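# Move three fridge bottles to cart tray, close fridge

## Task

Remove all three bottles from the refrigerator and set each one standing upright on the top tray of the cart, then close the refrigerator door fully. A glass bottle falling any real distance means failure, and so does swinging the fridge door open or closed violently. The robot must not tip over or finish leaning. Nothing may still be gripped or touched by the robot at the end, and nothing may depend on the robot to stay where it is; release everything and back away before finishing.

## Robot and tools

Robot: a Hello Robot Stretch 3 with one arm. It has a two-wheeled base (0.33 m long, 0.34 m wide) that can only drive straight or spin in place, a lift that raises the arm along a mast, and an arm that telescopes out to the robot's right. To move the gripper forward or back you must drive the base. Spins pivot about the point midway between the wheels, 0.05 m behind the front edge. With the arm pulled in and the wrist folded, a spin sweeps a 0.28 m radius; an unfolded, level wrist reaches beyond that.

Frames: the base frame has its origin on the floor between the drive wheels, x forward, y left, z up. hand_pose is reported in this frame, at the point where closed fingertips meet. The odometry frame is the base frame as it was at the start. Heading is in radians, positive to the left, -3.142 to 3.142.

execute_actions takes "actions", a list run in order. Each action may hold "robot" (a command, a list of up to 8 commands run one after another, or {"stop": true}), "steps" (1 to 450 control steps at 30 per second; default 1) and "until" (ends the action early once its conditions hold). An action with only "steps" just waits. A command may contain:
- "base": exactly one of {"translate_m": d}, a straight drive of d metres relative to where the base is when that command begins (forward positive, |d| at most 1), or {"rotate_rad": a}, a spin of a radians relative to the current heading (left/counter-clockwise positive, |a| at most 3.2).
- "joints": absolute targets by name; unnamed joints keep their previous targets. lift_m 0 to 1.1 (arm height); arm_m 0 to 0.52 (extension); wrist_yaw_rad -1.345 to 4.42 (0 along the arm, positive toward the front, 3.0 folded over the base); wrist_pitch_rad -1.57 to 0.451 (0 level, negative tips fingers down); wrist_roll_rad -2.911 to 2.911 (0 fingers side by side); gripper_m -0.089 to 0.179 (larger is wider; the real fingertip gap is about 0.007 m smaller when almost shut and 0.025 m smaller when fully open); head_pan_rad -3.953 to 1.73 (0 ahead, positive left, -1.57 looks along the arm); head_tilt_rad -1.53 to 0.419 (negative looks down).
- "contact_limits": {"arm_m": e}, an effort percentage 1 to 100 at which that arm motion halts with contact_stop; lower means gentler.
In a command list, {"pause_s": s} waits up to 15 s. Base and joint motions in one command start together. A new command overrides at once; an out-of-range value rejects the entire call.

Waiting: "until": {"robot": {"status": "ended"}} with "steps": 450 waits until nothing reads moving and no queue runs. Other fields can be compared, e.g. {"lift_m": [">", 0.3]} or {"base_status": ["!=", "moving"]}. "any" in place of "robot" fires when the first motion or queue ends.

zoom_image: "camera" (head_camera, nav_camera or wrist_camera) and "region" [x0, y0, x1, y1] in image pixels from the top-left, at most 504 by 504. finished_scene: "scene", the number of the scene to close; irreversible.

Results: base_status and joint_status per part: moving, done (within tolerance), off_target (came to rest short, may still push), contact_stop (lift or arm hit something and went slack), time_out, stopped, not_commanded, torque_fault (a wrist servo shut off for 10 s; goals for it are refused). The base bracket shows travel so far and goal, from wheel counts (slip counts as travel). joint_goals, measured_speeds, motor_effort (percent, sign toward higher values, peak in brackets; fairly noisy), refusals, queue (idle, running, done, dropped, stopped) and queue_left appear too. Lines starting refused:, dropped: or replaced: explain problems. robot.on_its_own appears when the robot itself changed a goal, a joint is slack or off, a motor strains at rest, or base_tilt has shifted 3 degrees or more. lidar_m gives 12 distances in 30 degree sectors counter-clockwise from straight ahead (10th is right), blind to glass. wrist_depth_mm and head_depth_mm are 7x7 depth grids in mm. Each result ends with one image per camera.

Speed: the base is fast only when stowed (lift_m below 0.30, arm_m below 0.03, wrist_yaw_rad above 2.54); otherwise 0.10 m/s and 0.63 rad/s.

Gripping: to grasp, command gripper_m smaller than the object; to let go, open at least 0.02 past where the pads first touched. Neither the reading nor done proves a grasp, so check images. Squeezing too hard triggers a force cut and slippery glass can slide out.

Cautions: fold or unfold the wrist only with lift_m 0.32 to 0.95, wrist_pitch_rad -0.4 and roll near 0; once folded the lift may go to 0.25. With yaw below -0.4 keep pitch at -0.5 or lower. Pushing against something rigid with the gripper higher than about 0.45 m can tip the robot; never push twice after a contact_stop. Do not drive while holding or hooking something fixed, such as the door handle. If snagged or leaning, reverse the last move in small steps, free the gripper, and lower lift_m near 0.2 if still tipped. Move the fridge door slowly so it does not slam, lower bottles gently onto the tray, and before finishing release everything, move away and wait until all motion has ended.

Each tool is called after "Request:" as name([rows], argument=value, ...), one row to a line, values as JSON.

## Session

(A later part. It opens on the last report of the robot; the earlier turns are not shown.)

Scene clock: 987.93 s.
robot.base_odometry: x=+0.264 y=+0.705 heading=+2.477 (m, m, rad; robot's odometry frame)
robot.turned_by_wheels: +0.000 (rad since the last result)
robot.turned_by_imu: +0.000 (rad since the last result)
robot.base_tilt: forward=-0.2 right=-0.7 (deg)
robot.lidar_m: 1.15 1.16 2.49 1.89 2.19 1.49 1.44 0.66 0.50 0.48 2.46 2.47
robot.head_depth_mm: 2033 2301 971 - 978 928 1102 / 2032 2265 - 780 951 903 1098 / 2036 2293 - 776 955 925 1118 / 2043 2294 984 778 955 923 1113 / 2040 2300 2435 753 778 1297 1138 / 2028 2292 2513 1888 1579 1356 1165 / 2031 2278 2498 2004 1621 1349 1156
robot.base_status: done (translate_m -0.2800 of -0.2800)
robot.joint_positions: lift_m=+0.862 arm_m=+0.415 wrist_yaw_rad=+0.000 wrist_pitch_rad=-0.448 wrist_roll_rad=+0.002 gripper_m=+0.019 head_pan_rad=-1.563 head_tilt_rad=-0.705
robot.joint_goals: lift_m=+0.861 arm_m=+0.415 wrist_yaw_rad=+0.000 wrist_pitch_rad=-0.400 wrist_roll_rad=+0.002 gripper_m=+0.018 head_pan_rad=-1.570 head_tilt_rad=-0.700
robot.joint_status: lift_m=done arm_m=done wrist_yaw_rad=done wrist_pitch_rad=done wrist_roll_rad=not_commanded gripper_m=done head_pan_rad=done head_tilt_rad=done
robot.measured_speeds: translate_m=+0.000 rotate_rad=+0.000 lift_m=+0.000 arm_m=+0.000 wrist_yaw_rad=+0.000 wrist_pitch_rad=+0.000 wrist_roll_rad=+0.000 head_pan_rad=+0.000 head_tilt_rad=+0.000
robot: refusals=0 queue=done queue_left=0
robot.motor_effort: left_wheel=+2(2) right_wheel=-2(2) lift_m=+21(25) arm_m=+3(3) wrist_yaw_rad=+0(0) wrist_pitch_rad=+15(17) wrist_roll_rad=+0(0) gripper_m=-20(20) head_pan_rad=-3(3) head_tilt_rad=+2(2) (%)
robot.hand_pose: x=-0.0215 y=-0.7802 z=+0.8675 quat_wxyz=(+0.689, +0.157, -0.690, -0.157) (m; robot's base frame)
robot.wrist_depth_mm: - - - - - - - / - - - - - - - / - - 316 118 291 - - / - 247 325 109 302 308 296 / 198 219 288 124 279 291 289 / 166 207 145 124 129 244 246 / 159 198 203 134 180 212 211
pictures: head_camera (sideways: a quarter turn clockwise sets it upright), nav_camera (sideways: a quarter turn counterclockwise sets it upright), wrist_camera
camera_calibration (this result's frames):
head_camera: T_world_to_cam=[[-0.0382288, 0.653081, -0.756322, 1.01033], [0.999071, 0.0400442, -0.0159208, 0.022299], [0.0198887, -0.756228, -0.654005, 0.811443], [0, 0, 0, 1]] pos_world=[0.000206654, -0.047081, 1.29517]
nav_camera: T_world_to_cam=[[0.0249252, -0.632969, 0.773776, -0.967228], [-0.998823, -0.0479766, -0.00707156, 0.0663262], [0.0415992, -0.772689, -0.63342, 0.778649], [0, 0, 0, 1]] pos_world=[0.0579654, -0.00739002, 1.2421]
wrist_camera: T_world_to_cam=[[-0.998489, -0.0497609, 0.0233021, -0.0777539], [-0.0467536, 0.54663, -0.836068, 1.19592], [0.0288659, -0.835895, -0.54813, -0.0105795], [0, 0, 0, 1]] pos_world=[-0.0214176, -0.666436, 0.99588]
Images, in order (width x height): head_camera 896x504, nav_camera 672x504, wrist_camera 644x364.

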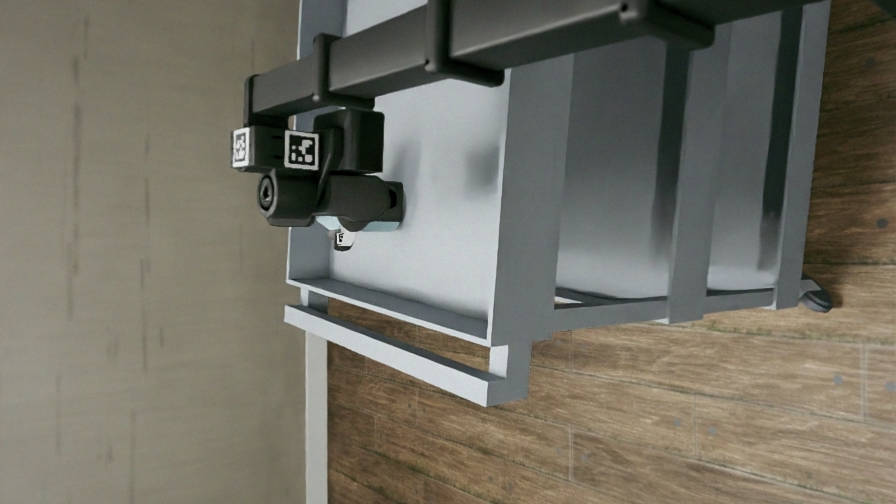

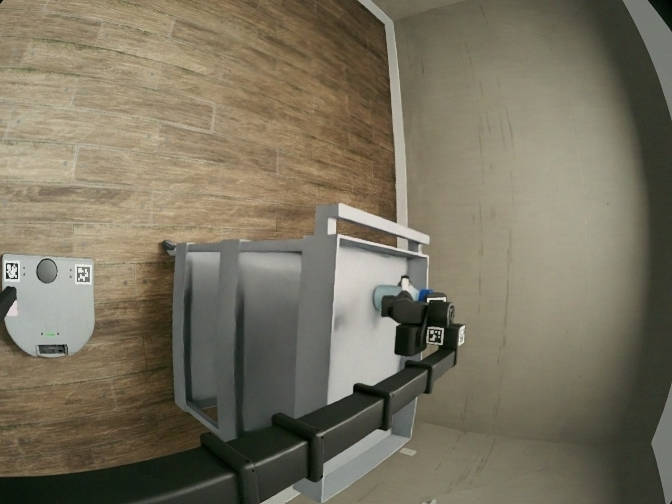

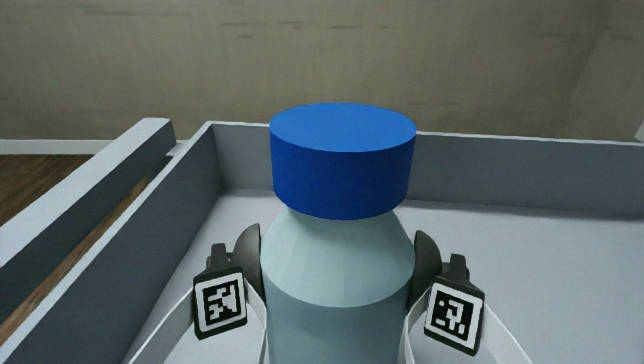

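Request:
execute_actions([
  {"robot":{"joints":{"lift_m":0.854}},"steps":60,"until":{"robot":{"status":"ended"}}},
])

Scene clock: 995.00 s.
robot.base_odometry: x=+0.264 y=+0.705 heading=+2.477 (m, m, rad; robot's odometry frame)
robot.turned_by_wheels: +0.000 (rad since the last result)
robot.turned_by_imu: +0.000 (rad since the last result)
robot.base_tilt: forward=-0.2 right=-0.7 (deg)
robot.lidar_m: 1.15 1.16 2.50 1.88 2.18 1.49 1.44 0.66 0.50 0.49 2.47 2.46
robot.head_depth_mm: 2033 2294 966 - - 927 1099 / 2025 2304 - 781 953 904 1100 / 2042 2285 - 781 955 928 1121 / 2036 2306 985 779 979 926 1122 / 2028 2287 2453 753 780 1270 1138 / 2038 2284 2520 1888 1575 1358 1158 / 2020 2274 2505 2015 1623 1353 1165
robot.base_status: done (translate_m -0.2800 of -0.2800)
robot.joint_positions: lift_m=+0.855 arm_m=+0.415 wrist_yaw_rad=+0.000 wrist_pitch_rad=-0.421 wrist_roll_rad=+0.002 gripper_m=+0.019 head_pan_rad=-1.563 head_tilt_rad=-0.705
robot.joint_goals: lift_m=+0.854 arm_m=+0.415 wrist_yaw_rad=+0.000 wrist_pitch_rad=-0.400 wrist_roll_rad=+0.002 gripper_m=+0.018 head_pan_rad=-1.570 head_tilt_rad=-0.700
robot.joint_status: lift_m=done arm_m=done wrist_yaw_rad=done wrist_pitch_rad=done wrist_roll_rad=not_commanded gripper_m=done head_pan_rad=done head_tilt_rad=done
robot.measured_speeds: translate_m=+0.000 rotate_rad=+0.000 lift_m=+0.000 arm_m=+0.000 wrist_yaw_rad=+0.000 wrist_pitch_rad=+0.000 wrist_roll_rad=+0.000 head_pan_rad=+0.000 head_tilt_rad=+0.000
robot: refusals=0 queue=done queue_left=0
robot.motor_effort: left_wheel=+2(2) right_wheel=-2(2) lift_m=+16(21) arm_m=+2(3) wrist_yaw_rad=-1(0) wrist_pitch_rad=+6(14) wrist_roll_rad=+0(0) gripper_m=-20(20) head_pan_rad=-3(3) head_tilt_rad=+2(2) (%)
robot.hand_pose: x=-0.0215 y=-0.7837 z=+0.8667 quat_wxyz=(+0.691, +0.148, -0.692, -0.148) (m; robot's base frame)
robot.wrist_depth_mm: - - - - - - - / - - - - - - - / - - - 116 289 - - / - 249 323 112 301 304 295 / 203 219 291 125 215 296 297 / 166 208 144 124 128 249 247 / 158 196 204 133 157 211 213
pictures: head_camera (sideways: a quarter turn clockwise sets it upright), nav_camera (sideways: a quarter turn counterclockwise sets it upright), wrist_camera
camera_calibration (this result's frames):
head_camera: T_world_to_cam=[[-0.0382287, 0.653081, -0.756322, 1.01033], [0.999071, 0.040044, -0.0159208, 0.022299], [0.0198886, -0.756228, -0.654005, 0.811443], [0, 0, 0, 1]] pos_world=[0.000206648, -0.047081, 1.29517]
nav_camera: T_world_to_cam=[[0.0249251, -0.632969, 0.773776, -0.967227], [-0.998823, -0.0479764, -0.00707157, 0.0663262], [0.0415991, -0.772689, -0.63342, 0.778649], [0, 0, 0, 1]] pos_world=[0.0579654, -0.00739002, 1.2421]
wrist_camera: T_world_to_cam=[[-0.998489, -0.049129, 0.0246196, -0.0785506], [-0.0467536, 0.524059, -0.850398, 1.19184], [0.0288771, -0.850264, -0.525564, -0.0447664], [0, 0, 0, 1]] pos_world=[-0.0214166, -0.666515, 0.991941]
Images, in order (width x height): head_camera 896x504, nav_camera 672x504, wrist_camera 644x364.

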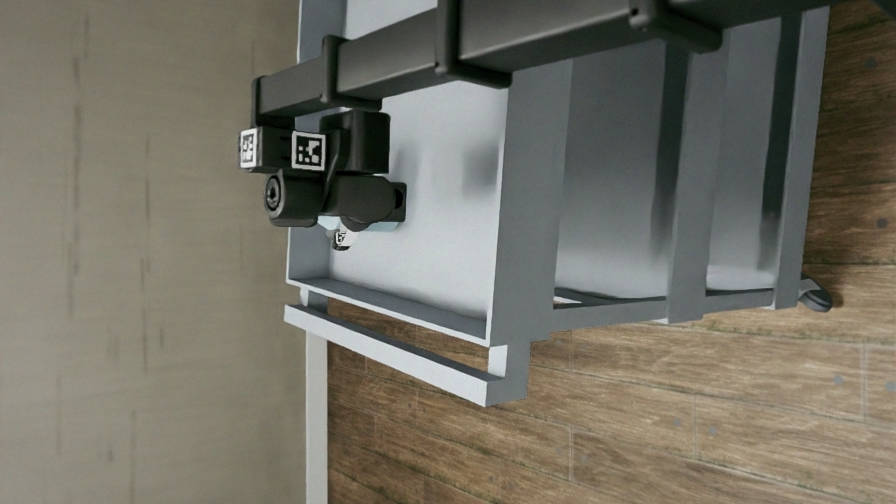

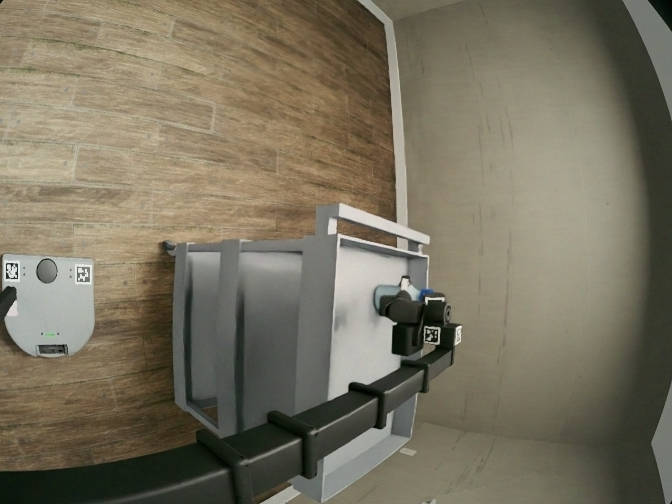

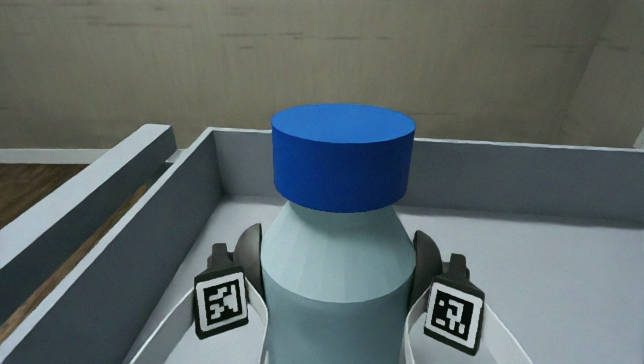

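Request:
execute_actions([
  {"robot":{"joints":{"gripper_m":0.12}},"steps":60,"until":{"robot":{"status":"ended"}}},
])

Scene clock: 1012.50 s.
robot.base_odometry: x=+0.264 y=+0.705 heading=+2.477 (m, m, rad; robot's odometry frame)
robot.turned_by_wheels: +0.000 (rad since the last result)
robot.turned_by_imu: +0.000 (rad since the last result)
robot.base_tilt: forward=-0.2 right=-0.7 (deg)
robot.lidar_m: 1.15 1.16 2.50 1.88 2.19 1.49 1.44 0.66 0.50 0.48 2.47 2.47
robot.head_depth_mm: 2059 2302 966 - - 926 1099 / 2048 2327 - 781 950 905 1101 / 2040 2297 - 780 951 928 1121 / 2031 2279 988 779 952 926 1117 / 2019 2292 2436 753 776 1290 1142 / 2030 2295 2509 1890 1583 1361 1162 / 2036 2284 2508 2009 1618 1354 1166
robot.base_status: done (translate_m -0.2800 of -0.2800)
robot.joint_positions: lift_m=+0.855 arm_m=+0.415 wrist_yaw_rad=-0.001 wrist_pitch_rad=-0.417 wrist_roll_rad=+0.002 gripper_m=+0.120 head_pan_rad=-1.563 head_tilt_rad=-0.705
robot.joint_goals: lift_m=+0.854 arm_m=+0.415 wrist_yaw_rad=+0.000 wrist_pitch_rad=-0.400 wrist_roll_rad=+0.002 gripper_m=+0.120 head_pan_rad=-1.570 head_tilt_rad=-0.700
robot.joint_status: lift_m=done arm_m=done wrist_yaw_rad=done wrist_pitch_rad=done wrist_roll_rad=not_commanded gripper_m=done head_pan_rad=done head_tilt_rad=done
robot.measured_speeds: translate_m=+0.000 rotate_rad=+0.000 lift_m=+0.000 arm_m=+0.000 wrist_yaw_rad=+0.000 wrist_pitch_rad=+0.000 wrist_roll_rad=+0.000 head_pan_rad=+0.000 head_tilt_rad=+0.000
robot: refusals=0 queue=done queue_left=0
robot.motor_effort: left_wheel=+2(2) right_wheel=-2(2) lift_m=+21(21) arm_m=+3(3) wrist_yaw_rad=+1(1) wrist_pitch_rad=+5(7) wrist_roll_rad=+0(1) gripper_m=+0(80) head_pan_rad=-3(3) head_tilt_rad=+1(2) (%)
robot.hand_pose: x=-0.0218 y=-0.7842 z=+0.8674 quat_wxyz=(+0.691, +0.146, -0.692, -0.147) (m; robot's base frame)
robot.wrist_depth_mm: - - - - - - - / - - - - - - - / - - - 127 - - - / - 251 317 100 295 299 293 / 202 219 291 109 285 297 298 / 166 185 230 121 231 - 247 / 156 197 205 126 200 - 214
pictures: head_camera (sideways: a quarter turn clockwise sets it upright), nav_camera (sideways: a quarter turn counterclockwise sets it upright), wrist_camera
camera_calibration (this result's frames):
head_camera: T_world_to_cam=[[-0.0382278, 0.65303, -0.756367, 1.01038], [0.999071, 0.0400421, -0.0159229, 0.0223019], [0.0198884, -0.756273, -0.653954, 0.811376], [0, 0, 0, 1]] pos_world=[0.000206613, -0.0470815, 1.29518]
nav_camera: T_world_to_cam=[[0.0249242, -0.632917, 0.773819, -0.967284], [-0.998823, -0.0479761, -0.00706884, 0.0663226], [0.0415988, -0.772732, -0.633368, 0.77858], [0, 0, 0, 1]] pos_world=[0.0579654, -0.00739413, 1.2421]
wrist_camera: T_world_to_cam=[[-0.998569, -0.0473779, 0.0248184, -0.0777654], [-0.0458916, 0.520652, -0.852535, 1.19192], [0.0274696, -0.852453, -0.522081, -0.0495745], [0, 0, 0, 1]] pos_world=[-0.0215931, -0.66652, 0.992202]
Images, in order (width x height): head_camera 896x504, nav_camera 672x504, wrist_camera 644x364.

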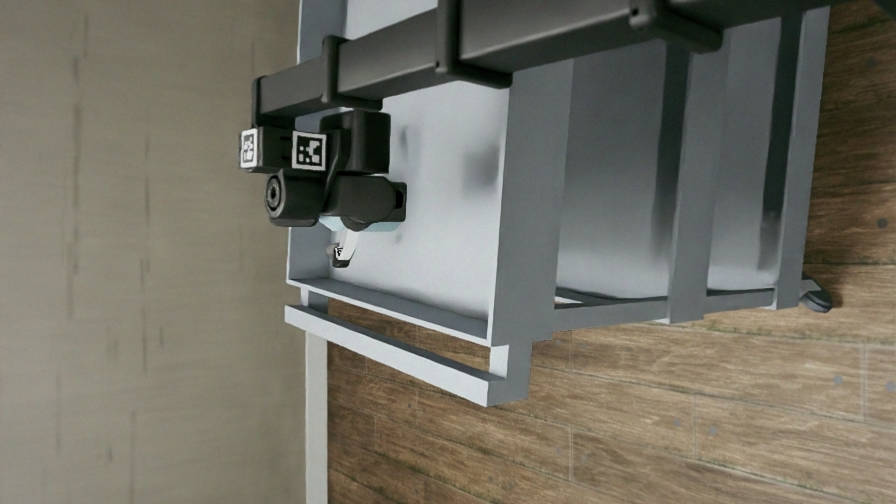

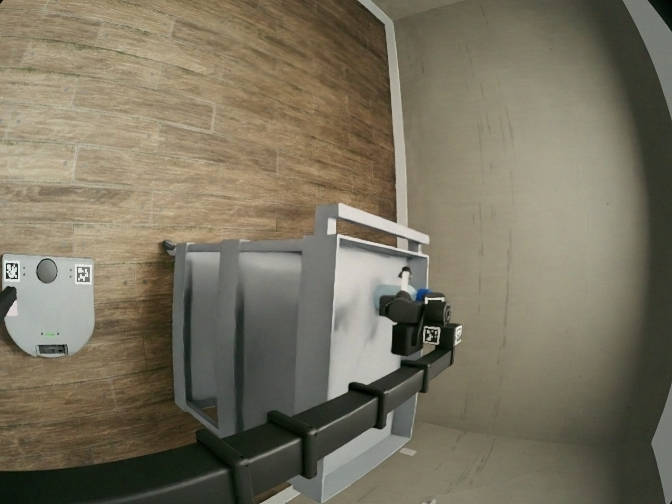

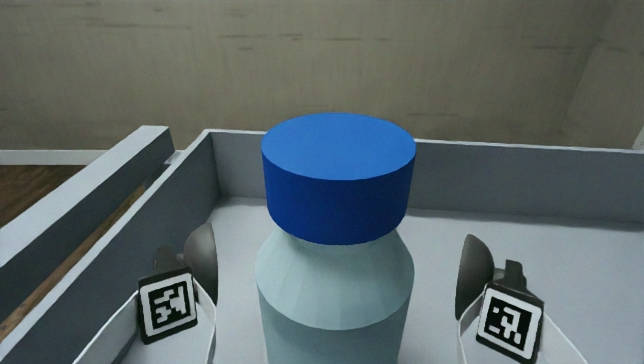

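Request:
execute_actions([
  {"robot":[{"joints":{"lift_m":0.94}},{"joints":{"arm_m":0.0,"gripper_m":0.16}},{"base":{"translate_m":1.0},"joints":{"lift_m":0.6,"head_pan_rad":0.0,"head_tilt_rad":-0.6}}],"steps":450,"until":{"robot":{"status":"ended"}}},
])

Scene clock: 1055.50 s.
robot.base_odometry: x=-0.450 y=+1.265 heading=+2.477 (m, m, rad; robot's odometry frame)
robot.turned_by_wheels: +0.000 (rad since the last result)
robot.turned_by_imu: +0.004 (rad since the last result)
robot.base_tilt: forward=+0.3 right=-0.7 (deg)
robot.lidar_m: 0.90 0.35 0.32 2.42 2.47 2.46 2.35 0.94 1.15 2.36 2.15 0.91
robot.head_depth_mm: 714 783 879 1637 1789 1443 1219 / 993 1005 937 1023 1165 1373 1218 / 1067 1179 1056 1400 1462 1363 1223 / 1065 1176 1054 1333 1464 1377 1211 / 1062 1176 1050 1380 1461 1362 1213 / 932 929 929 1008 1076 1126 1118 / 686 736 737 734 729 726 722
robot.base_status: moving (translate_m +0.9075 of +1.0000)
robot.joint_positions: lift_m=+0.601 arm_m=+0.001 wrist_yaw_rad=-0.001 wrist_pitch_rad=-0.417 wrist_roll_rad=+0.002 gripper_m=+0.160 head_pan_rad=-0.007 head_tilt_rad=-0.606
robot.joint_goals: lift_m=+0.600 arm_m=+0.000 wrist_yaw_rad=+0.000 wrist_pitch_rad=-0.400 wrist_roll_rad=+0.002 gripper_m=+0.160 head_pan_rad=+0.000 head_tilt_rad=-0.600
robot.joint_status: lift_m=done arm_m=done wrist_yaw_rad=done wrist_pitch_rad=done wrist_roll_rad=not_commanded gripper_m=done head_pan_rad=done head_tilt_rad=done
robot.measured_speeds: translate_m=+0.100 rotate_rad=+0.000 lift_m=+0.000 arm_m=+0.000 wrist_yaw_rad=+0.000 wrist_pitch_rad=+0.000 wrist_roll_rad=+0.000 head_pan_rad=+0.000 head_tilt_rad=+0.000
robot: refusals=0 queue=running queue_left=0
robot.motor_effort: left_wheel=+3(5) right_wheel=+0(2) lift_m=+20(56) arm_m=-4(5) wrist_yaw_rad=+0(1) wrist_pitch_rad=+5(5) wrist_roll_rad=+0(0) gripper_m=+0(83) head_pan_rad=+3(37) head_tilt_rad=+2(11) (%)
robot.hand_pose: x=-0.0217 y=-0.3702 z=+0.6134 quat_wxyz=(+0.691, +0.146, -0.692, -0.147) (m; robot's base frame)
robot.wrist_depth_mm: - - - - - - - / - - - - - - - / - - - - - - - / - - - - - - - / - - - - - - - / 933 - 960 930 963 976 948 / 802 798 797 819 818 816 843
pictures: head_camera (sideways: a quarter turn clockwise sets it upright), nav_camera (sideways: a quarter turn counterclockwise sets it upright), wrist_camera
camera_calibration (this result's frames):
head_camera: T_world_to_cam=[[-0.575942, -0.0289168, -0.816979, 1.09267], [-0.0232279, 0.99955, -0.019004, 0.0325513], [0.81716, 0.00803153, -0.576354, 0.705566], [0, 0, 0, 1]] pos_world=[0.0535129, -0.00660677, 1.29997]
nav_camera: T_world_to_cam=[[0.554011, 0.01593, 0.832357, -1.04682], [0.0333884, -0.999438, -0.00309541, 0.0548538], [0.831839, 0.029506, -0.554232, 0.670809], [0, 0, 0, 1]] pos_world=[0.0201153, 0.051706, 1.24328]
wrist_camera: T_world_to_cam=[[-0.998545, -0.0478691, 0.0248185, -0.051915], [-0.0461478, 0.52063, -0.852535, 0.759797], [0.0278889, -0.85244, -0.522081, 0.170821], [0, 0, 0, 1]] pos_world=[-0.0215405, -0.252443, 0.738224]
Images, in order (width x height): head_camera 896x504, nav_camera 672x504, wrist_camera 644x364.

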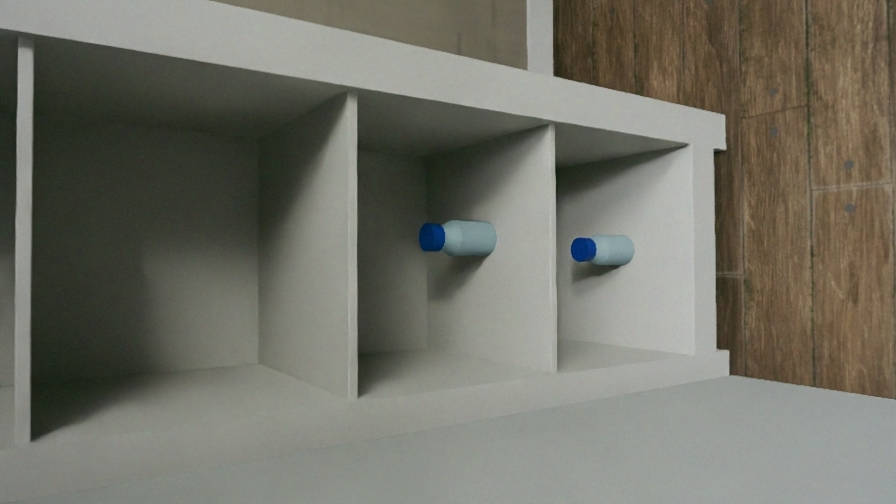

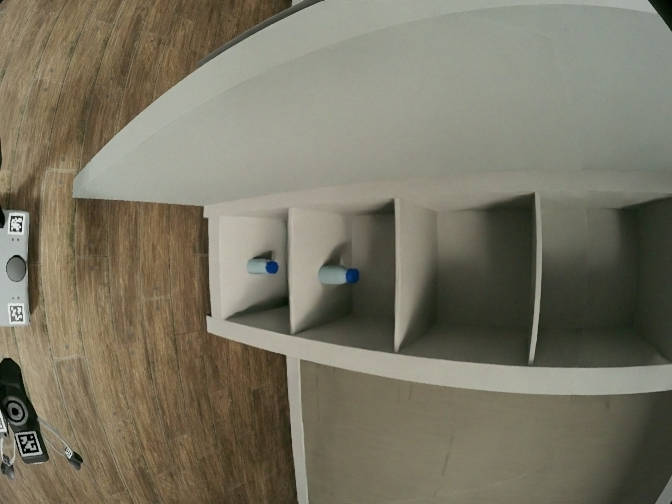

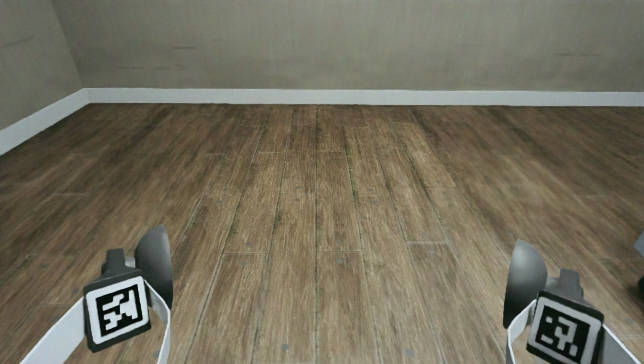

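Request:
execute_actions([
  {"robot":{"head_pan_rad":0}, "steps":1},
])

Request:
execute_actions([
  {"steps":60,"until":{"robot":{"status":"ended"}}},
  {"robot":[{"base":{"translate_m":0.18}},{"base":{"rotate_rad":1.545},"joints":{"head_pan_rad":-1.57,"head_tilt_rad":-0.75}}],"steps":300,"until":{"robot":{"status":"ended"}}},
])


Scene clock: 1070.03 s.
robot.base_odometry: x=-0.665 y=+1.433 heading=-2.261 (m, m, rad; robot's odometry frame)
robot.turned_by_wheels: +1.545 (rad since the last result)
robot.turned_by_imu: +1.575 (rad since the last result)
robot.base_tilt: forward=-0.2 right=-0.7 (deg)
robot.lidar_m: 0.24 0.25 2.77 2.62 1.33 2.49 2.34 1.78 0.64 0.73 0.38 0.26
robot.head_depth_mm: 648 655 664 758 1467 1328 1149 / 840 916 776 981 974 1206 1175 / 855 941 775 1165 1026 1245 1174 / 849 941 775 1094 1032 1247 1148 / 847 941 744 1164 1029 1250 1146 / 830 906 744 969 955 1082 1101 / 643 639 639 720 754 745 736
robot.base_status: done (rotate_rad +1.5449 of +1.5450)
robot.joint_positions: lift_m=+0.601 arm_m=+0.001 wrist_yaw_rad=-0.001 wrist_pitch_rad=-0.417 wrist_roll_rad=+0.002 gripper_m=+0.160 head_pan_rad=-1.563 head_tilt_rad=-0.741
robot.joint_goals: lift_m=+0.600 arm_m=+0.000 wrist_yaw_rad=+0.000 wrist_pitch_rad=-0.400 wrist_roll_rad=+0.002 gripper_m=+0.160 head_pan_rad=-1.570 head_tilt_rad=-0.750
robot.joint_status: lift_m=done arm_m=done wrist_yaw_rad=done wrist_pitch_rad=done wrist_roll_rad=not_commanded gripper_m=done head_pan_rad=done head_tilt_rad=done
robot.measured_speeds: translate_m=+0.000 rotate_rad=+0.000 lift_m=+0.000 arm_m=+0.000 wrist_yaw_rad=+0.000 wrist_pitch_rad=+0.000 wrist_roll_rad=+0.000 head_pan_rad=+0.000 head_tilt_rad=+0.000
robot: refusals=0 queue=done queue_left=0
robot.motor_effort: left_wheel=-2(8) right_wheel=+0(4) lift_m=+20(20) arm_m=-5(5) wrist_yaw_rad=+1(1) wrist_pitch_rad=+5(5) wrist_roll_rad=+0(0) gripper_m=+0(0) head_pan_rad=-3(37) head_tilt_rad=-4(15) (%)
robot.hand_pose: x=-0.0217 y=-0.3702 z=+0.6134 quat_wxyz=(+0.691, +0.146, -0.692, -0.147) (m; robot's base frame)
robot.wrist_depth_mm: 326 478 721 715 672 353 324 / 332 476 753 696 666 352 917 / 357 477 546 547 533 382 - / 383 434 456 467 464 423 - / 374 460 890 957 674 470 - / 365 - 762 770 687 519 981 / 345 572 657 659 626 781 835
pictures: head_camera (sideways: a quarter turn clockwise sets it upright), nav_camera (sideways: a quarter turn counterclockwise sets it upright), wrist_camera
camera_calibration (this result's frames):
head_camera: T_world_to_cam=[[-0.0383349, 0.679794, -0.7324, 0.979147], [0.999073, 0.0404384, -0.0147591, 0.020786], [0.0195839, -0.732287, -0.680714, 0.846186], [0, 0, 0, 1]] pos_world=[0.000197176, -0.0468082, 1.29345]
nav_camera: T_world_to_cam=[[0.0250394, -0.660319, 0.750567, -0.936978], [-0.998833, -0.0475411, -0.00850297, 0.0681894], [0.0412974, -0.749479, -0.660739, 0.814186], [0, 0, 0, 1]] pos_world=[0.0579474, -0.00524769, 1.24181]
wrist_camera: T_world_to_cam=[[-0.998545, -0.0478694, 0.0248188, -0.0519156], [-0.0461482, 0.52063, -0.852535, 0.7598], [0.0278889, -0.85244, -0.522081, 0.170815], [0, 0, 0, 1]] pos_world=[-0.0215405, -0.25245, 0.738223]
Images, in order (width x height): head_camera 896x504, nav_camera 672x504, wrist_camera 644x364.

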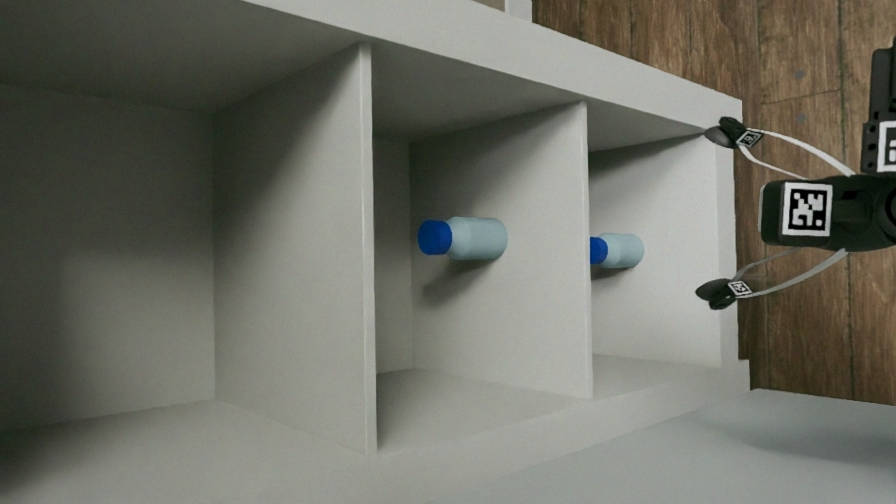

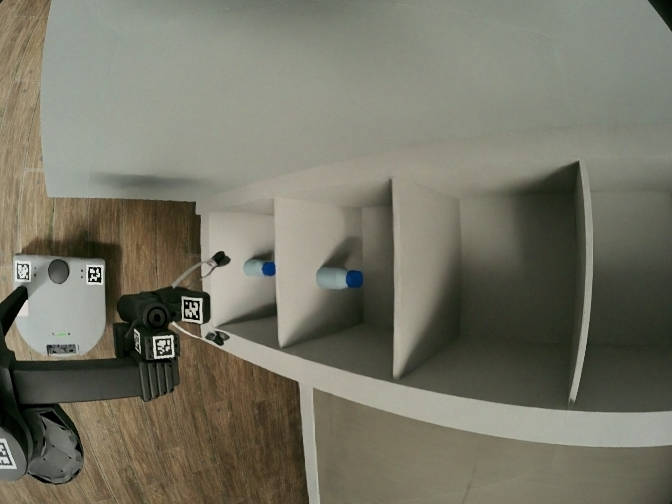

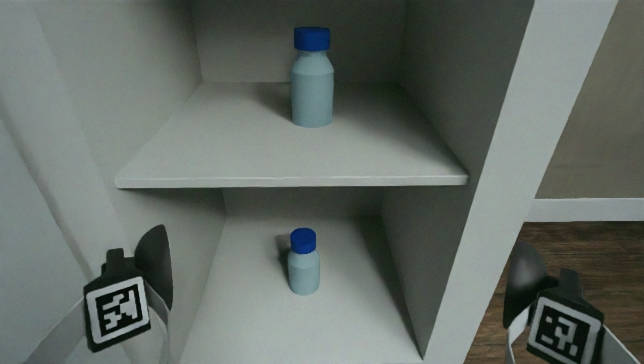

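Request:
execute_actions([
  {"robot":{"base":{"translate_m":0.043},"joints":{"lift_m":0.577}},"steps":120,"until":{"robot":{"status":"ended"}}},
])

Scene clock: 1106.03 s.
robot.base_odometry: x=-0.692 y=+1.400 heading=-2.261 (m, m, rad; robot's odometry frame)
robot.turned_by_wheels: +0.000 (rad since the last result)
robot.turned_by_imu: +0.000 (rad since the last result)
robot.base_tilt: forward=-0.2 right=-0.7 (deg)
robot.lidar_m: 0.20 0.21 2.78 2.63 1.33 2.54 2.39 1.78 0.66 0.74 0.31 0.21
robot.head_depth_mm: 761 771 735 789 908 1298 1149 / 850 943 774 1094 1003 1199 1163 / 850 945 775 1128 1030 1248 1176 / 845 938 742 1161 1036 1243 1152 / 840 938 743 1146 1031 1230 1150 / 801 788 699 769 860 945 925 / 507 542 592 629 623 613 606
robot.base_status: done (translate_m +0.0430 of +0.0430)
robot.joint_positions: lift_m=+0.578 arm_m=+0.001 wrist_yaw_rad=-0.001 wrist_pitch_rad=-0.417 wrist_roll_rad=+0.002 gripper_m=+0.160 head_pan_rad=-1.563 head_tilt_rad=-0.741
robot.joint_goals: lift_m=+0.577 arm_m=+0.000 wrist_yaw_rad=+0.000 wrist_pitch_rad=-0.400 wrist_roll_rad=+0.002 gripper_m=+0.160 head_pan_rad=-1.570 head_tilt_rad=-0.750
robot.joint_status: lift_m=done arm_m=done wrist_yaw_rad=done wrist_pitch_rad=done wrist_roll_rad=not_commanded gripper_m=done head_pan_rad=done head_tilt_rad=done
robot.measured_speeds: translate_m=+0.000 rotate_rad=+0.000 lift_m=+0.000 arm_m=+0.000 wrist_yaw_rad=+0.000 wrist_pitch_rad=+0.000 wrist_roll_rad=+0.000 head_pan_rad=+0.000 head_tilt_rad=+0.000
robot: refusals=0 queue=done queue_left=0
robot.motor_effort: left_wheel=-2(5) right_wheel=+0(3) lift_m=+19(21) arm_m=-5(5) wrist_yaw_rad=+1(1) wrist_pitch_rad=+5(5) wrist_roll_rad=+0(0) gripper_m=+0(0) head_pan_rad=-2(3) head_tilt_rad=-4(4) (%)
robot.hand_pose: x=-0.0217 y=-0.3702 z=+0.5904 quat_wxyz=(+0.691, +0.146, -0.692, -0.147) (m; robot's base frame)
robot.wrist_depth_mm: 302 392 706 696 699 427 321 / 327 388 644 607 675 427 345 / 339 391 489 500 496 427 386 / 326 407 630 937 648 426 - / 325 432 821 849 819 461 - / 325 - 716 735 720 523 905 / 306 523 620 646 633 605 822
pictures: head_camera (sideways: a quarter turn clockwise sets it upright), nav_camera (sideways: a quarter turn counterclockwise sets it upright), wrist_camera
camera_calibration (this result's frames):
head_camera: T_world_to_cam=[[-0.038334, 0.679794, -0.7324, 0.979147], [0.999073, 0.0404371, -0.0147591, 0.020786], [0.019583, -0.732287, -0.680714, 0.846186], [0, 0, 0, 1]] pos_world=[0.000197115, -0.0468082, 1.29345]
nav_camera: T_world_to_cam=[[0.0250386, -0.660319, 0.750567, -0.936978], [-0.998833, -0.0475397, -0.00850298, 0.0681894], [0.0412965, -0.749479, -0.660739, 0.814186], [0, 0, 0, 1]] pos_world=[0.0579474, -0.00524775, 1.24181]
wrist_camera: T_world_to_cam=[[-0.998545, -0.0478692, 0.0248186, -0.0513444], [-0.046148, 0.52063, -0.852535, 0.740188], [0.0278888, -0.85244, -0.522081, 0.158809], [0, 0, 0, 1]] pos_world=[-0.0215405, -0.252446, 0.715221]
Images, in order (width x height): head_camera 896x504, nav_camera 672x504, wrist_camera 644x364.

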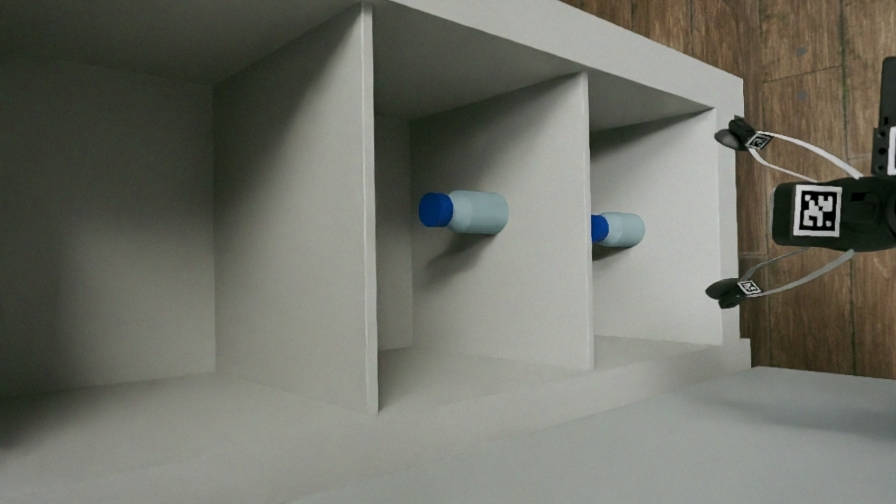

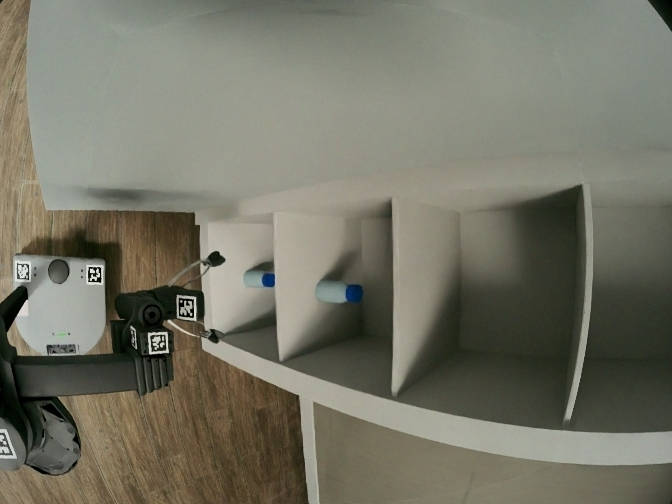

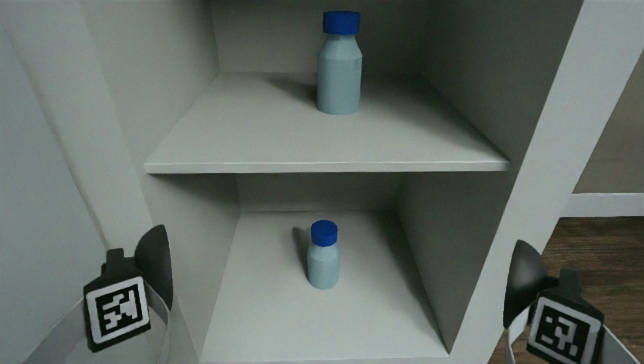

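Request:
execute_actions([
  {"robot":{"joints":{"arm_m":0.33},"contact_limits":{"arm_m":20}},"steps":200,"until":{"robot":{"status":"ended"}}},
])

Scene clock: 1125.17 s.
robot.base_odometry: x=-0.692 y=+1.400 heading=-2.261 (m, m, rad; robot's odometry frame)
robot.turned_by_wheels: +0.000 (rad since the last result)
robot.turned_by_imu: +0.000 (rad since the last result)
robot.base_tilt: forward=-0.2 right=-0.7 (deg)
robot.lidar_m: 0.20 0.21 2.76 2.63 1.33 2.54 2.39 1.77 0.65 0.74 0.31 0.21
robot.head_depth_mm: 762 772 734 792 912 1292 1166 / 850 944 776 1094 987 - - / 849 939 773 1165 - 1251 1148 / 844 940 742 1163 1213 1239 1146 / 841 939 742 1153 1033 1225 1151 / 800 790 701 768 867 943 924 / 507 543 592 631 624 616 607
robot.base_status: done (translate_m +0.0430 of +0.0430)
robot.joint_positions: lift_m=+0.578 arm_m=+0.330 wrist_yaw_rad=-0.001 wrist_pitch_rad=-0.417 wrist_roll_rad=+0.002 gripper_m=+0.160 head_pan_rad=-1.563 head_tilt_rad=-0.741
robot.joint_goals: lift_m=+0.577 arm_m=+0.330 wrist_yaw_rad=+0.000 wrist_pitch_rad=-0.400 wrist_roll_rad=+0.002 gripper_m=+0.160 head_pan_rad=-1.570 head_tilt_rad=-0.750
robot.joint_status: lift_m=done arm_m=done wrist_yaw_rad=done wrist_pitch_rad=done wrist_roll_rad=not_commanded gripper_m=done head_pan_rad=done head_tilt_rad=done
robot.measured_speeds: translate_m=+0.000 rotate_rad=+0.000 lift_m=+0.000 arm_m=+0.000 wrist_yaw_rad=+0.000 wrist_pitch_rad=+0.000 wrist_roll_rad=+0.000 head_pan_rad=+0.000 head_tilt_rad=+0.000
robot: refusals=0 queue=done queue_left=0
robot.motor_effort: left_wheel=-2(2) right_wheel=+0(0) lift_m=+20(20) arm_m=+3(4) wrist_yaw_rad=+1(0) wrist_pitch_rad=+5(5) wrist_roll_rad=+0(0) gripper_m=+0(1) head_pan_rad=-3(3) head_tilt_rad=-4(4) (%)
robot.contact_limits: arm_m 20 (drawing in: default 34, maximum 55; extending or still: default 45, maximum 74)
robot.hand_pose: x=-0.0217 y=-0.6992 z=+0.5904 quat_wxyz=(+0.691, +0.146, -0.692, -0.147) (m; robot's base frame)
robot.wrist_depth_mm: 305 396 404 409 411 378 257 / 303 423 441 215 444 382 259 / 301 426 469 216 466 385 259 / 300 360 367 224 353 352 259 / 280 303 295 250 298 299 260 / 245 - 245 246 249 250 242 / 210 206 212 212 213 214 222
pictures: head_camera (sideways: a quarter turn clockwise sets it upright), nav_camera (sideways: a quarter turn counterclockwise sets it upright), wrist_camera
camera_calibration (this result's frames):
head_camera: T_world_to_cam=[[-0.0382882, 0.679809, -0.732389, 0.979132], [0.999076, 0.0403698, -0.0147586, 0.0207853], [0.0195334, -0.732277, -0.680727, 0.846202], [0, 0, 0, 1]] pos_world=[0.00019395, -0.0468076, 1.29344]
nav_camera: T_world_to_cam=[[0.024994, -0.660334, 0.750556, -0.936963], [-0.998836, -0.0474721, -0.00850364, 0.0681903], [0.0412457, -0.74947, -0.660752, 0.814203], [0, 0, 0, 1]] pos_world=[0.0579471, -0.00525025, 1.24181]
wrist_camera: T_world_to_cam=[[-0.998544, -0.0478965, 0.0248187, -0.0671095], [-0.0461623, 0.520628, -0.852535, 0.911508], [0.0279121, -0.852439, -0.522081, -0.121699], [0, 0, 0, 1]] pos_world=[-0.0215376, -0.581512, 0.715221]
Images, in order (width x height): head_camera 896x504, nav_camera 672x504, wrist_camera 644x364.

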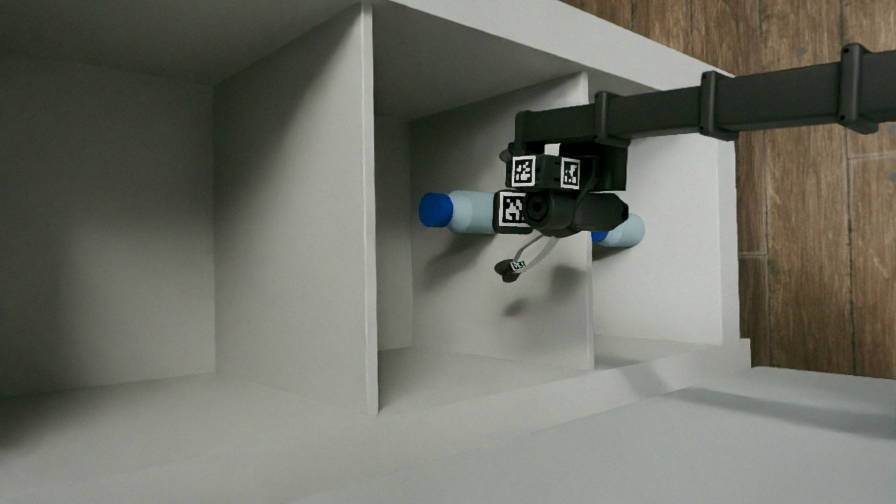

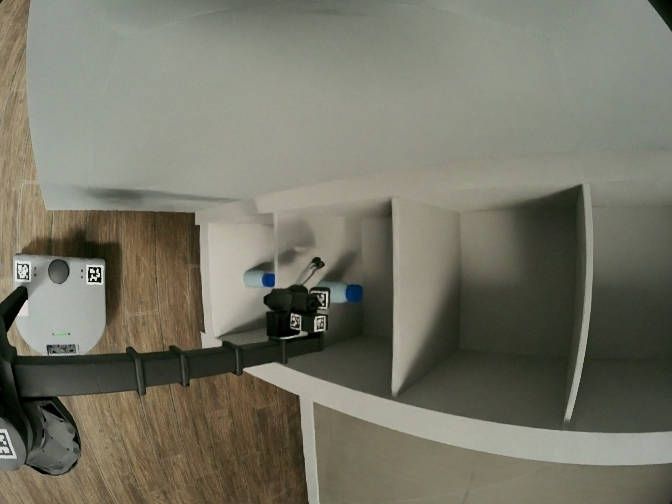

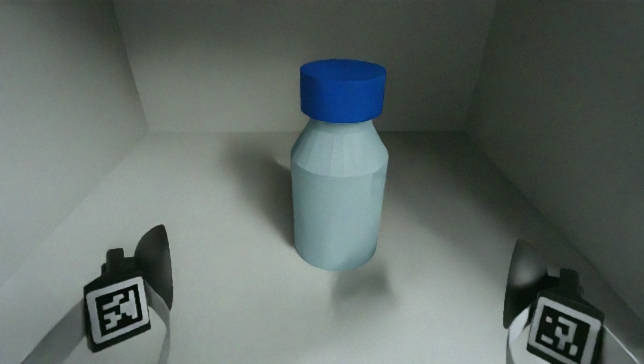

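Request:
execute_actions([
  {"robot":[{"joints":{"lift_m":0.571}},{"joints":{"arm_m":0.443},"contact_limits":{"arm_m":20}}],"steps":200,"until":{"robot":{"status":"ended"}}},
])

Scene clock: 1161.73 s.
robot.base_odometry: x=-0.692 y=+1.400 heading=-2.261 (m, m, rad; robot's odometry frame)
robot.turned_by_wheels: +0.000 (rad since the last result)
robot.turned_by_imu: +0.000 (rad since the last result)
robot.base_tilt: forward=-0.2 right=-0.7 (deg)
robot.lidar_m: 0.20 0.21 2.78 2.62 1.33 2.54 2.39 1.78 0.66 0.74 0.31 0.21
robot.head_depth_mm: 764 773 734 791 910 1301 1163 / 849 940 774 1059 987 1177 - / 847 939 777 1216 1314 1246 1146 / 844 939 743 1182 1031 1239 1147 / 845 934 740 1146 1030 1223 1146 / 800 788 702 771 865 943 926 / 507 543 593 630 623 616 607
robot.base_status: done (translate_m +0.0430 of +0.0430)
robot.joint_positions: lift_m=+0.572 arm_m=+0.443 wrist_yaw_rad=-0.001 wrist_pitch_rad=-0.417 wrist_roll_rad=+0.002 gripper_m=+0.160 head_pan_rad=-1.563 head_tilt_rad=-0.741
robot.joint_goals: lift_m=+0.571 arm_m=+0.443 wrist_yaw_rad=+0.000 wrist_pitch_rad=-0.400 wrist_roll_rad=+0.002 gripper_m=+0.160 head_pan_rad=-1.570 head_tilt_rad=-0.750
robot.joint_status: lift_m=done arm_m=done wrist_yaw_rad=done wrist_pitch_rad=done wrist_roll_rad=not_commanded gripper_m=done head_pan_rad=done head_tilt_rad=done
robot.measured_speeds: translate_m=+0.000 rotate_rad=+0.000 lift_m=+0.000 arm_m=+0.000 wrist_yaw_rad=+0.000 wrist_pitch_rad=+0.000 wrist_roll_rad=+0.000 head_pan_rad=+0.000 head_tilt_rad=+0.000
robot: refusals=0 queue=done queue_left=0
robot.motor_effort: left_wheel=-1(2) right_wheel=+0(0) lift_m=+20(20) arm_m=+3(3) wrist_yaw_rad=+0(0) wrist_pitch_rad=+5(5) wrist_roll_rad=+0(0) gripper_m=+1(0) head_pan_rad=-3(3) head_tilt_rad=-4(4) (%)
robot.contact_limits: arm_m 20 (drawing in: default 34, maximum 55; extending or still: default 45, maximum 74)
robot.hand_pose: x=-0.0217 y=-0.8122 z=+0.5844 quat_wxyz=(+0.691, +0.146, -0.692, -0.147) (m; robot's base frame)
robot.wrist_depth_mm: 294 298 299 302 305 306 247 / 310 324 323 329 329 326 248 / 314 351 355 115 346 353 250 / 315 353 354 94 99 343 250 / 281 294 286 102 267 291 248 / 235 - 231 114 126 240 235 / 203 198 205 118 196 206 213
pictures: head_camera (sideways: a quarter turn clockwise sets it upright), nav_camera (sideways: a quarter turn counterclockwise sets it upright), wrist_camera
camera_calibration (this result's frames):
head_camera: T_world_to_cam=[[-0.0382877, 0.679815, -0.732384, 0.979125], [0.999076, 0.0403691, -0.0147583, 0.0207849], [0.0195327, -0.732272, -0.680732, 0.84621], [0, 0, 0, 1]] pos_world=[0.000193911, -0.0468076, 1.29344]
nav_camera: T_world_to_cam=[[0.0249935, -0.660339, 0.750551, -0.936957], [-0.998836, -0.0474712, -0.00850395, 0.0681907], [0.0412451, -0.749465, -0.660758, 0.814211], [0, 0, 0, 1]] pos_world=[0.0579471, -0.00524983, 1.24181]
wrist_camera: T_world_to_cam=[[-0.998544, -0.0478963, 0.0248187, -0.0723728], [-0.0461621, 0.520628, -0.852535, 0.965223], [0.0279119, -0.852439, -0.522081, -0.221161], [0, 0, 0, 1]] pos_world=[-0.0215376, -0.694515, 0.709218]
Images, in order (width x height): head_camera 896x504, nav_camera 672x504, wrist_camera 644x364.

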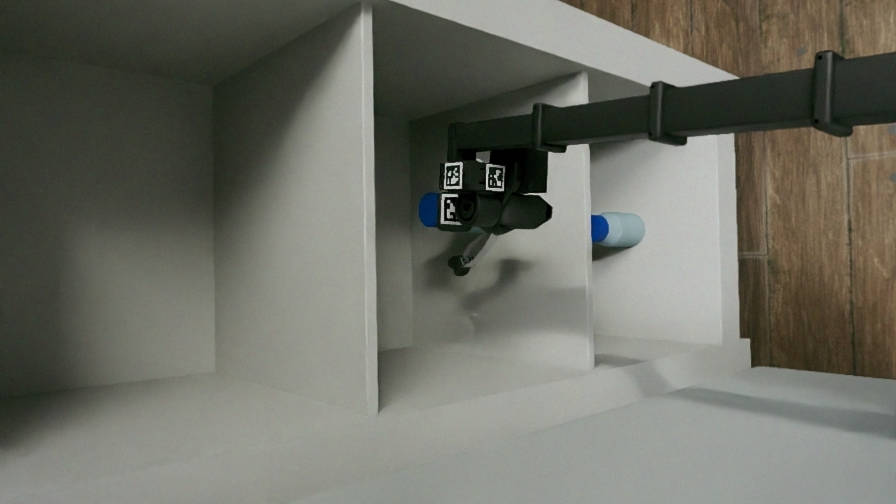

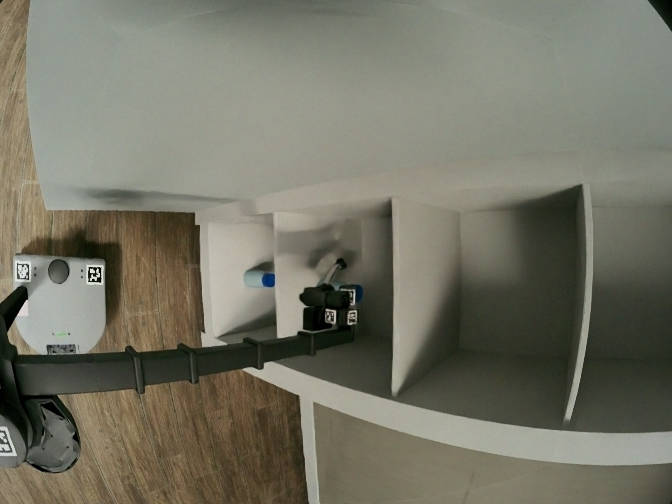

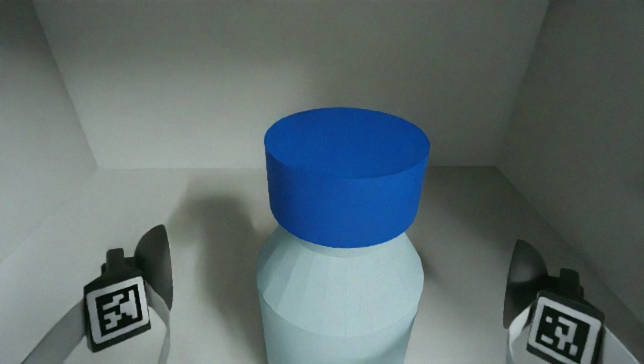

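Request:
execute_actions([
  {"robot":[{"joints":{"arm_m":0.433}},{"joints":{"gripper_m":0.045}}],"steps":150,"until":{"robot":{"status":"ended"}}},
])

Scene clock: 1181.27 s.
robot.base_odometry: x=-0.692 y=+1.400 heading=-2.262 (m, m, rad; robot's odometry frame)
robot.turned_by_wheels: +0.000 (rad since the last result)
robot.turned_by_imu: +0.000 (rad since the last result)
robot.base_tilt: forward=-0.2 right=-0.7 (deg)
robot.lidar_m: 0.20 0.21 2.78 2.62 1.33 2.53 2.38 1.78 0.65 0.75 0.31 0.21
robot.head_depth_mm: 762 772 732 788 912 1298 1162 / 847 938 774 1060 982 1182 - / 850 941 774 1217 1313 1246 1147 / 848 936 741 1165 1032 1244 1152 / 842 938 741 1151 1030 1223 1146 / 801 790 701 768 864 943 923 / 507 543 592 630 623 616 607
robot.base_status: done (translate_m +0.0430 of +0.0430)
robot.joint_positions: lift_m=+0.572 arm_m=+0.433 wrist_yaw_rad=-0.001 wrist_pitch_rad=-0.420 wrist_roll_rad=+0.002 gripper_m=+0.046 head_pan_rad=-1.563 head_tilt_rad=-0.741
robot.joint_goals: lift_m=+0.571 arm_m=+0.433 wrist_yaw_rad=+0.000 wrist_pitch_rad=-0.400 wrist_roll_rad=+0.002 gripper_m=+0.045 head_pan_rad=-1.570 head_tilt_rad=-0.750
robot.joint_status: lift_m=done arm_m=done wrist_yaw_rad=done wrist_pitch_rad=done wrist_roll_rad=not_commanded gripper_m=done head_pan_rad=done head_tilt_rad=done
robot.measured_speeds: translate_m=+0.000 rotate_rad=+0.000 lift_m=+0.000 arm_m=+0.000 wrist_yaw_rad=+0.000 wrist_pitch_rad=+0.000 wrist_roll_rad=+0.000 head_pan_rad=+0.000 head_tilt_rad=+0.000
robot: refusals=0 queue=done queue_left=0
robot.motor_effort: left_wheel=-3(3) right_wheel=+2(2) lift_m=+21(21) arm_m=-5(4) wrist_yaw_rad=+1(1) wrist_pitch_rad=+6(6) wrist_roll_rad=-1(0) gripper_m=-12(87) head_pan_rad=-3(3) head_tilt_rad=-4(4) (%)
robot.hand_pose: x=-0.0218 y=-0.8023 z=+0.5838 quat_wxyz=(+0.691, +0.147, -0.692, -0.148) (m; robot's base frame)
robot.wrist_depth_mm: 301 306 307 313 314 314 249 / 312 330 335 331 343 338 249 / 315 361 362 112 128 361 249 / 314 349 350 100 117 340 249 / 279 282 287 119 139 287 252 / 235 237 - 120 125 241 231 / 202 203 198 132 161 205 206
pictures: head_camera (sideways: a quarter turn clockwise sets it upright), nav_camera (sideways: a quarter turn counterclockwise sets it upright), wrist_camera
camera_calibration (this result's frames):
head_camera: T_world_to_cam=[[-0.0382877, 0.679815, -0.732384, 0.979125], [0.999076, 0.0403692, -0.0147583, 0.0207849], [0.0195328, -0.732272, -0.680732, 0.84621], [0, 0, 0, 1]] pos_world=[0.000193916, -0.0468076, 1.29344]
nav_camera: T_world_to_cam=[[0.0249936, -0.660339, 0.750551, -0.936957], [-0.998836, -0.0474713, -0.00850395, 0.0681907], [0.0412451, -0.749465, -0.660758, 0.814211], [0, 0, 0, 1]] pos_world=[0.0579471, -0.00524982, 1.24181]
wrist_camera: T_world_to_cam=[[-0.99857, -0.0474208, 0.0246837, -0.0715451], [-0.0458765, 0.52305, -0.851066, 0.960596], [0.0274474, -0.850982, -0.524478, -0.210514], [0, 0, 0, 1]] pos_world=[-0.0215959, -0.684976, 0.708886]
Images, in order (width x height): head_camera 896x504, nav_camera 672x504, wrist_camera 644x364.

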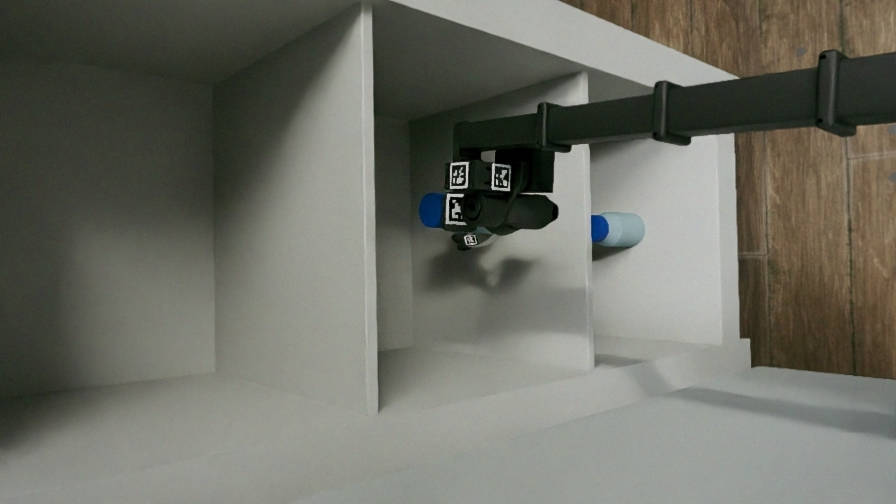

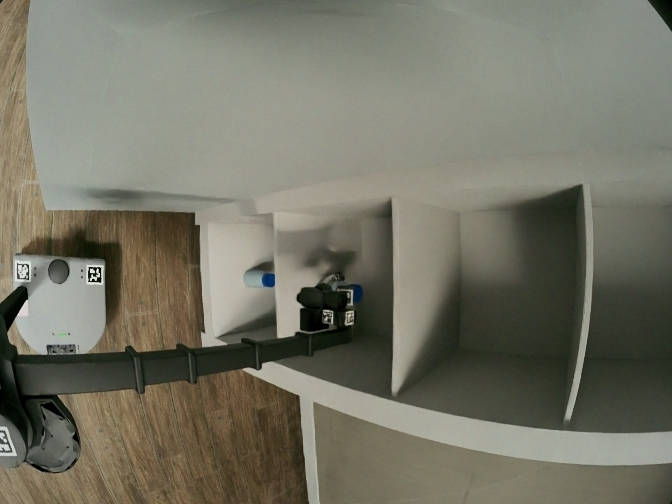

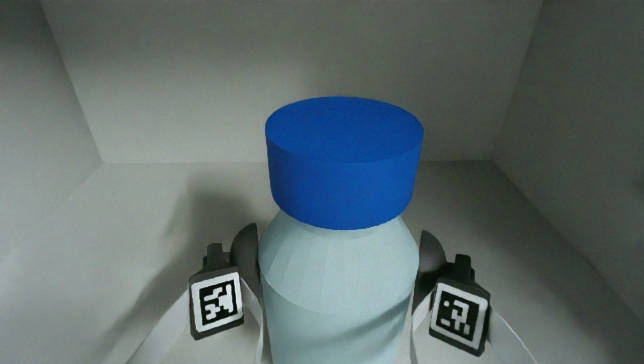

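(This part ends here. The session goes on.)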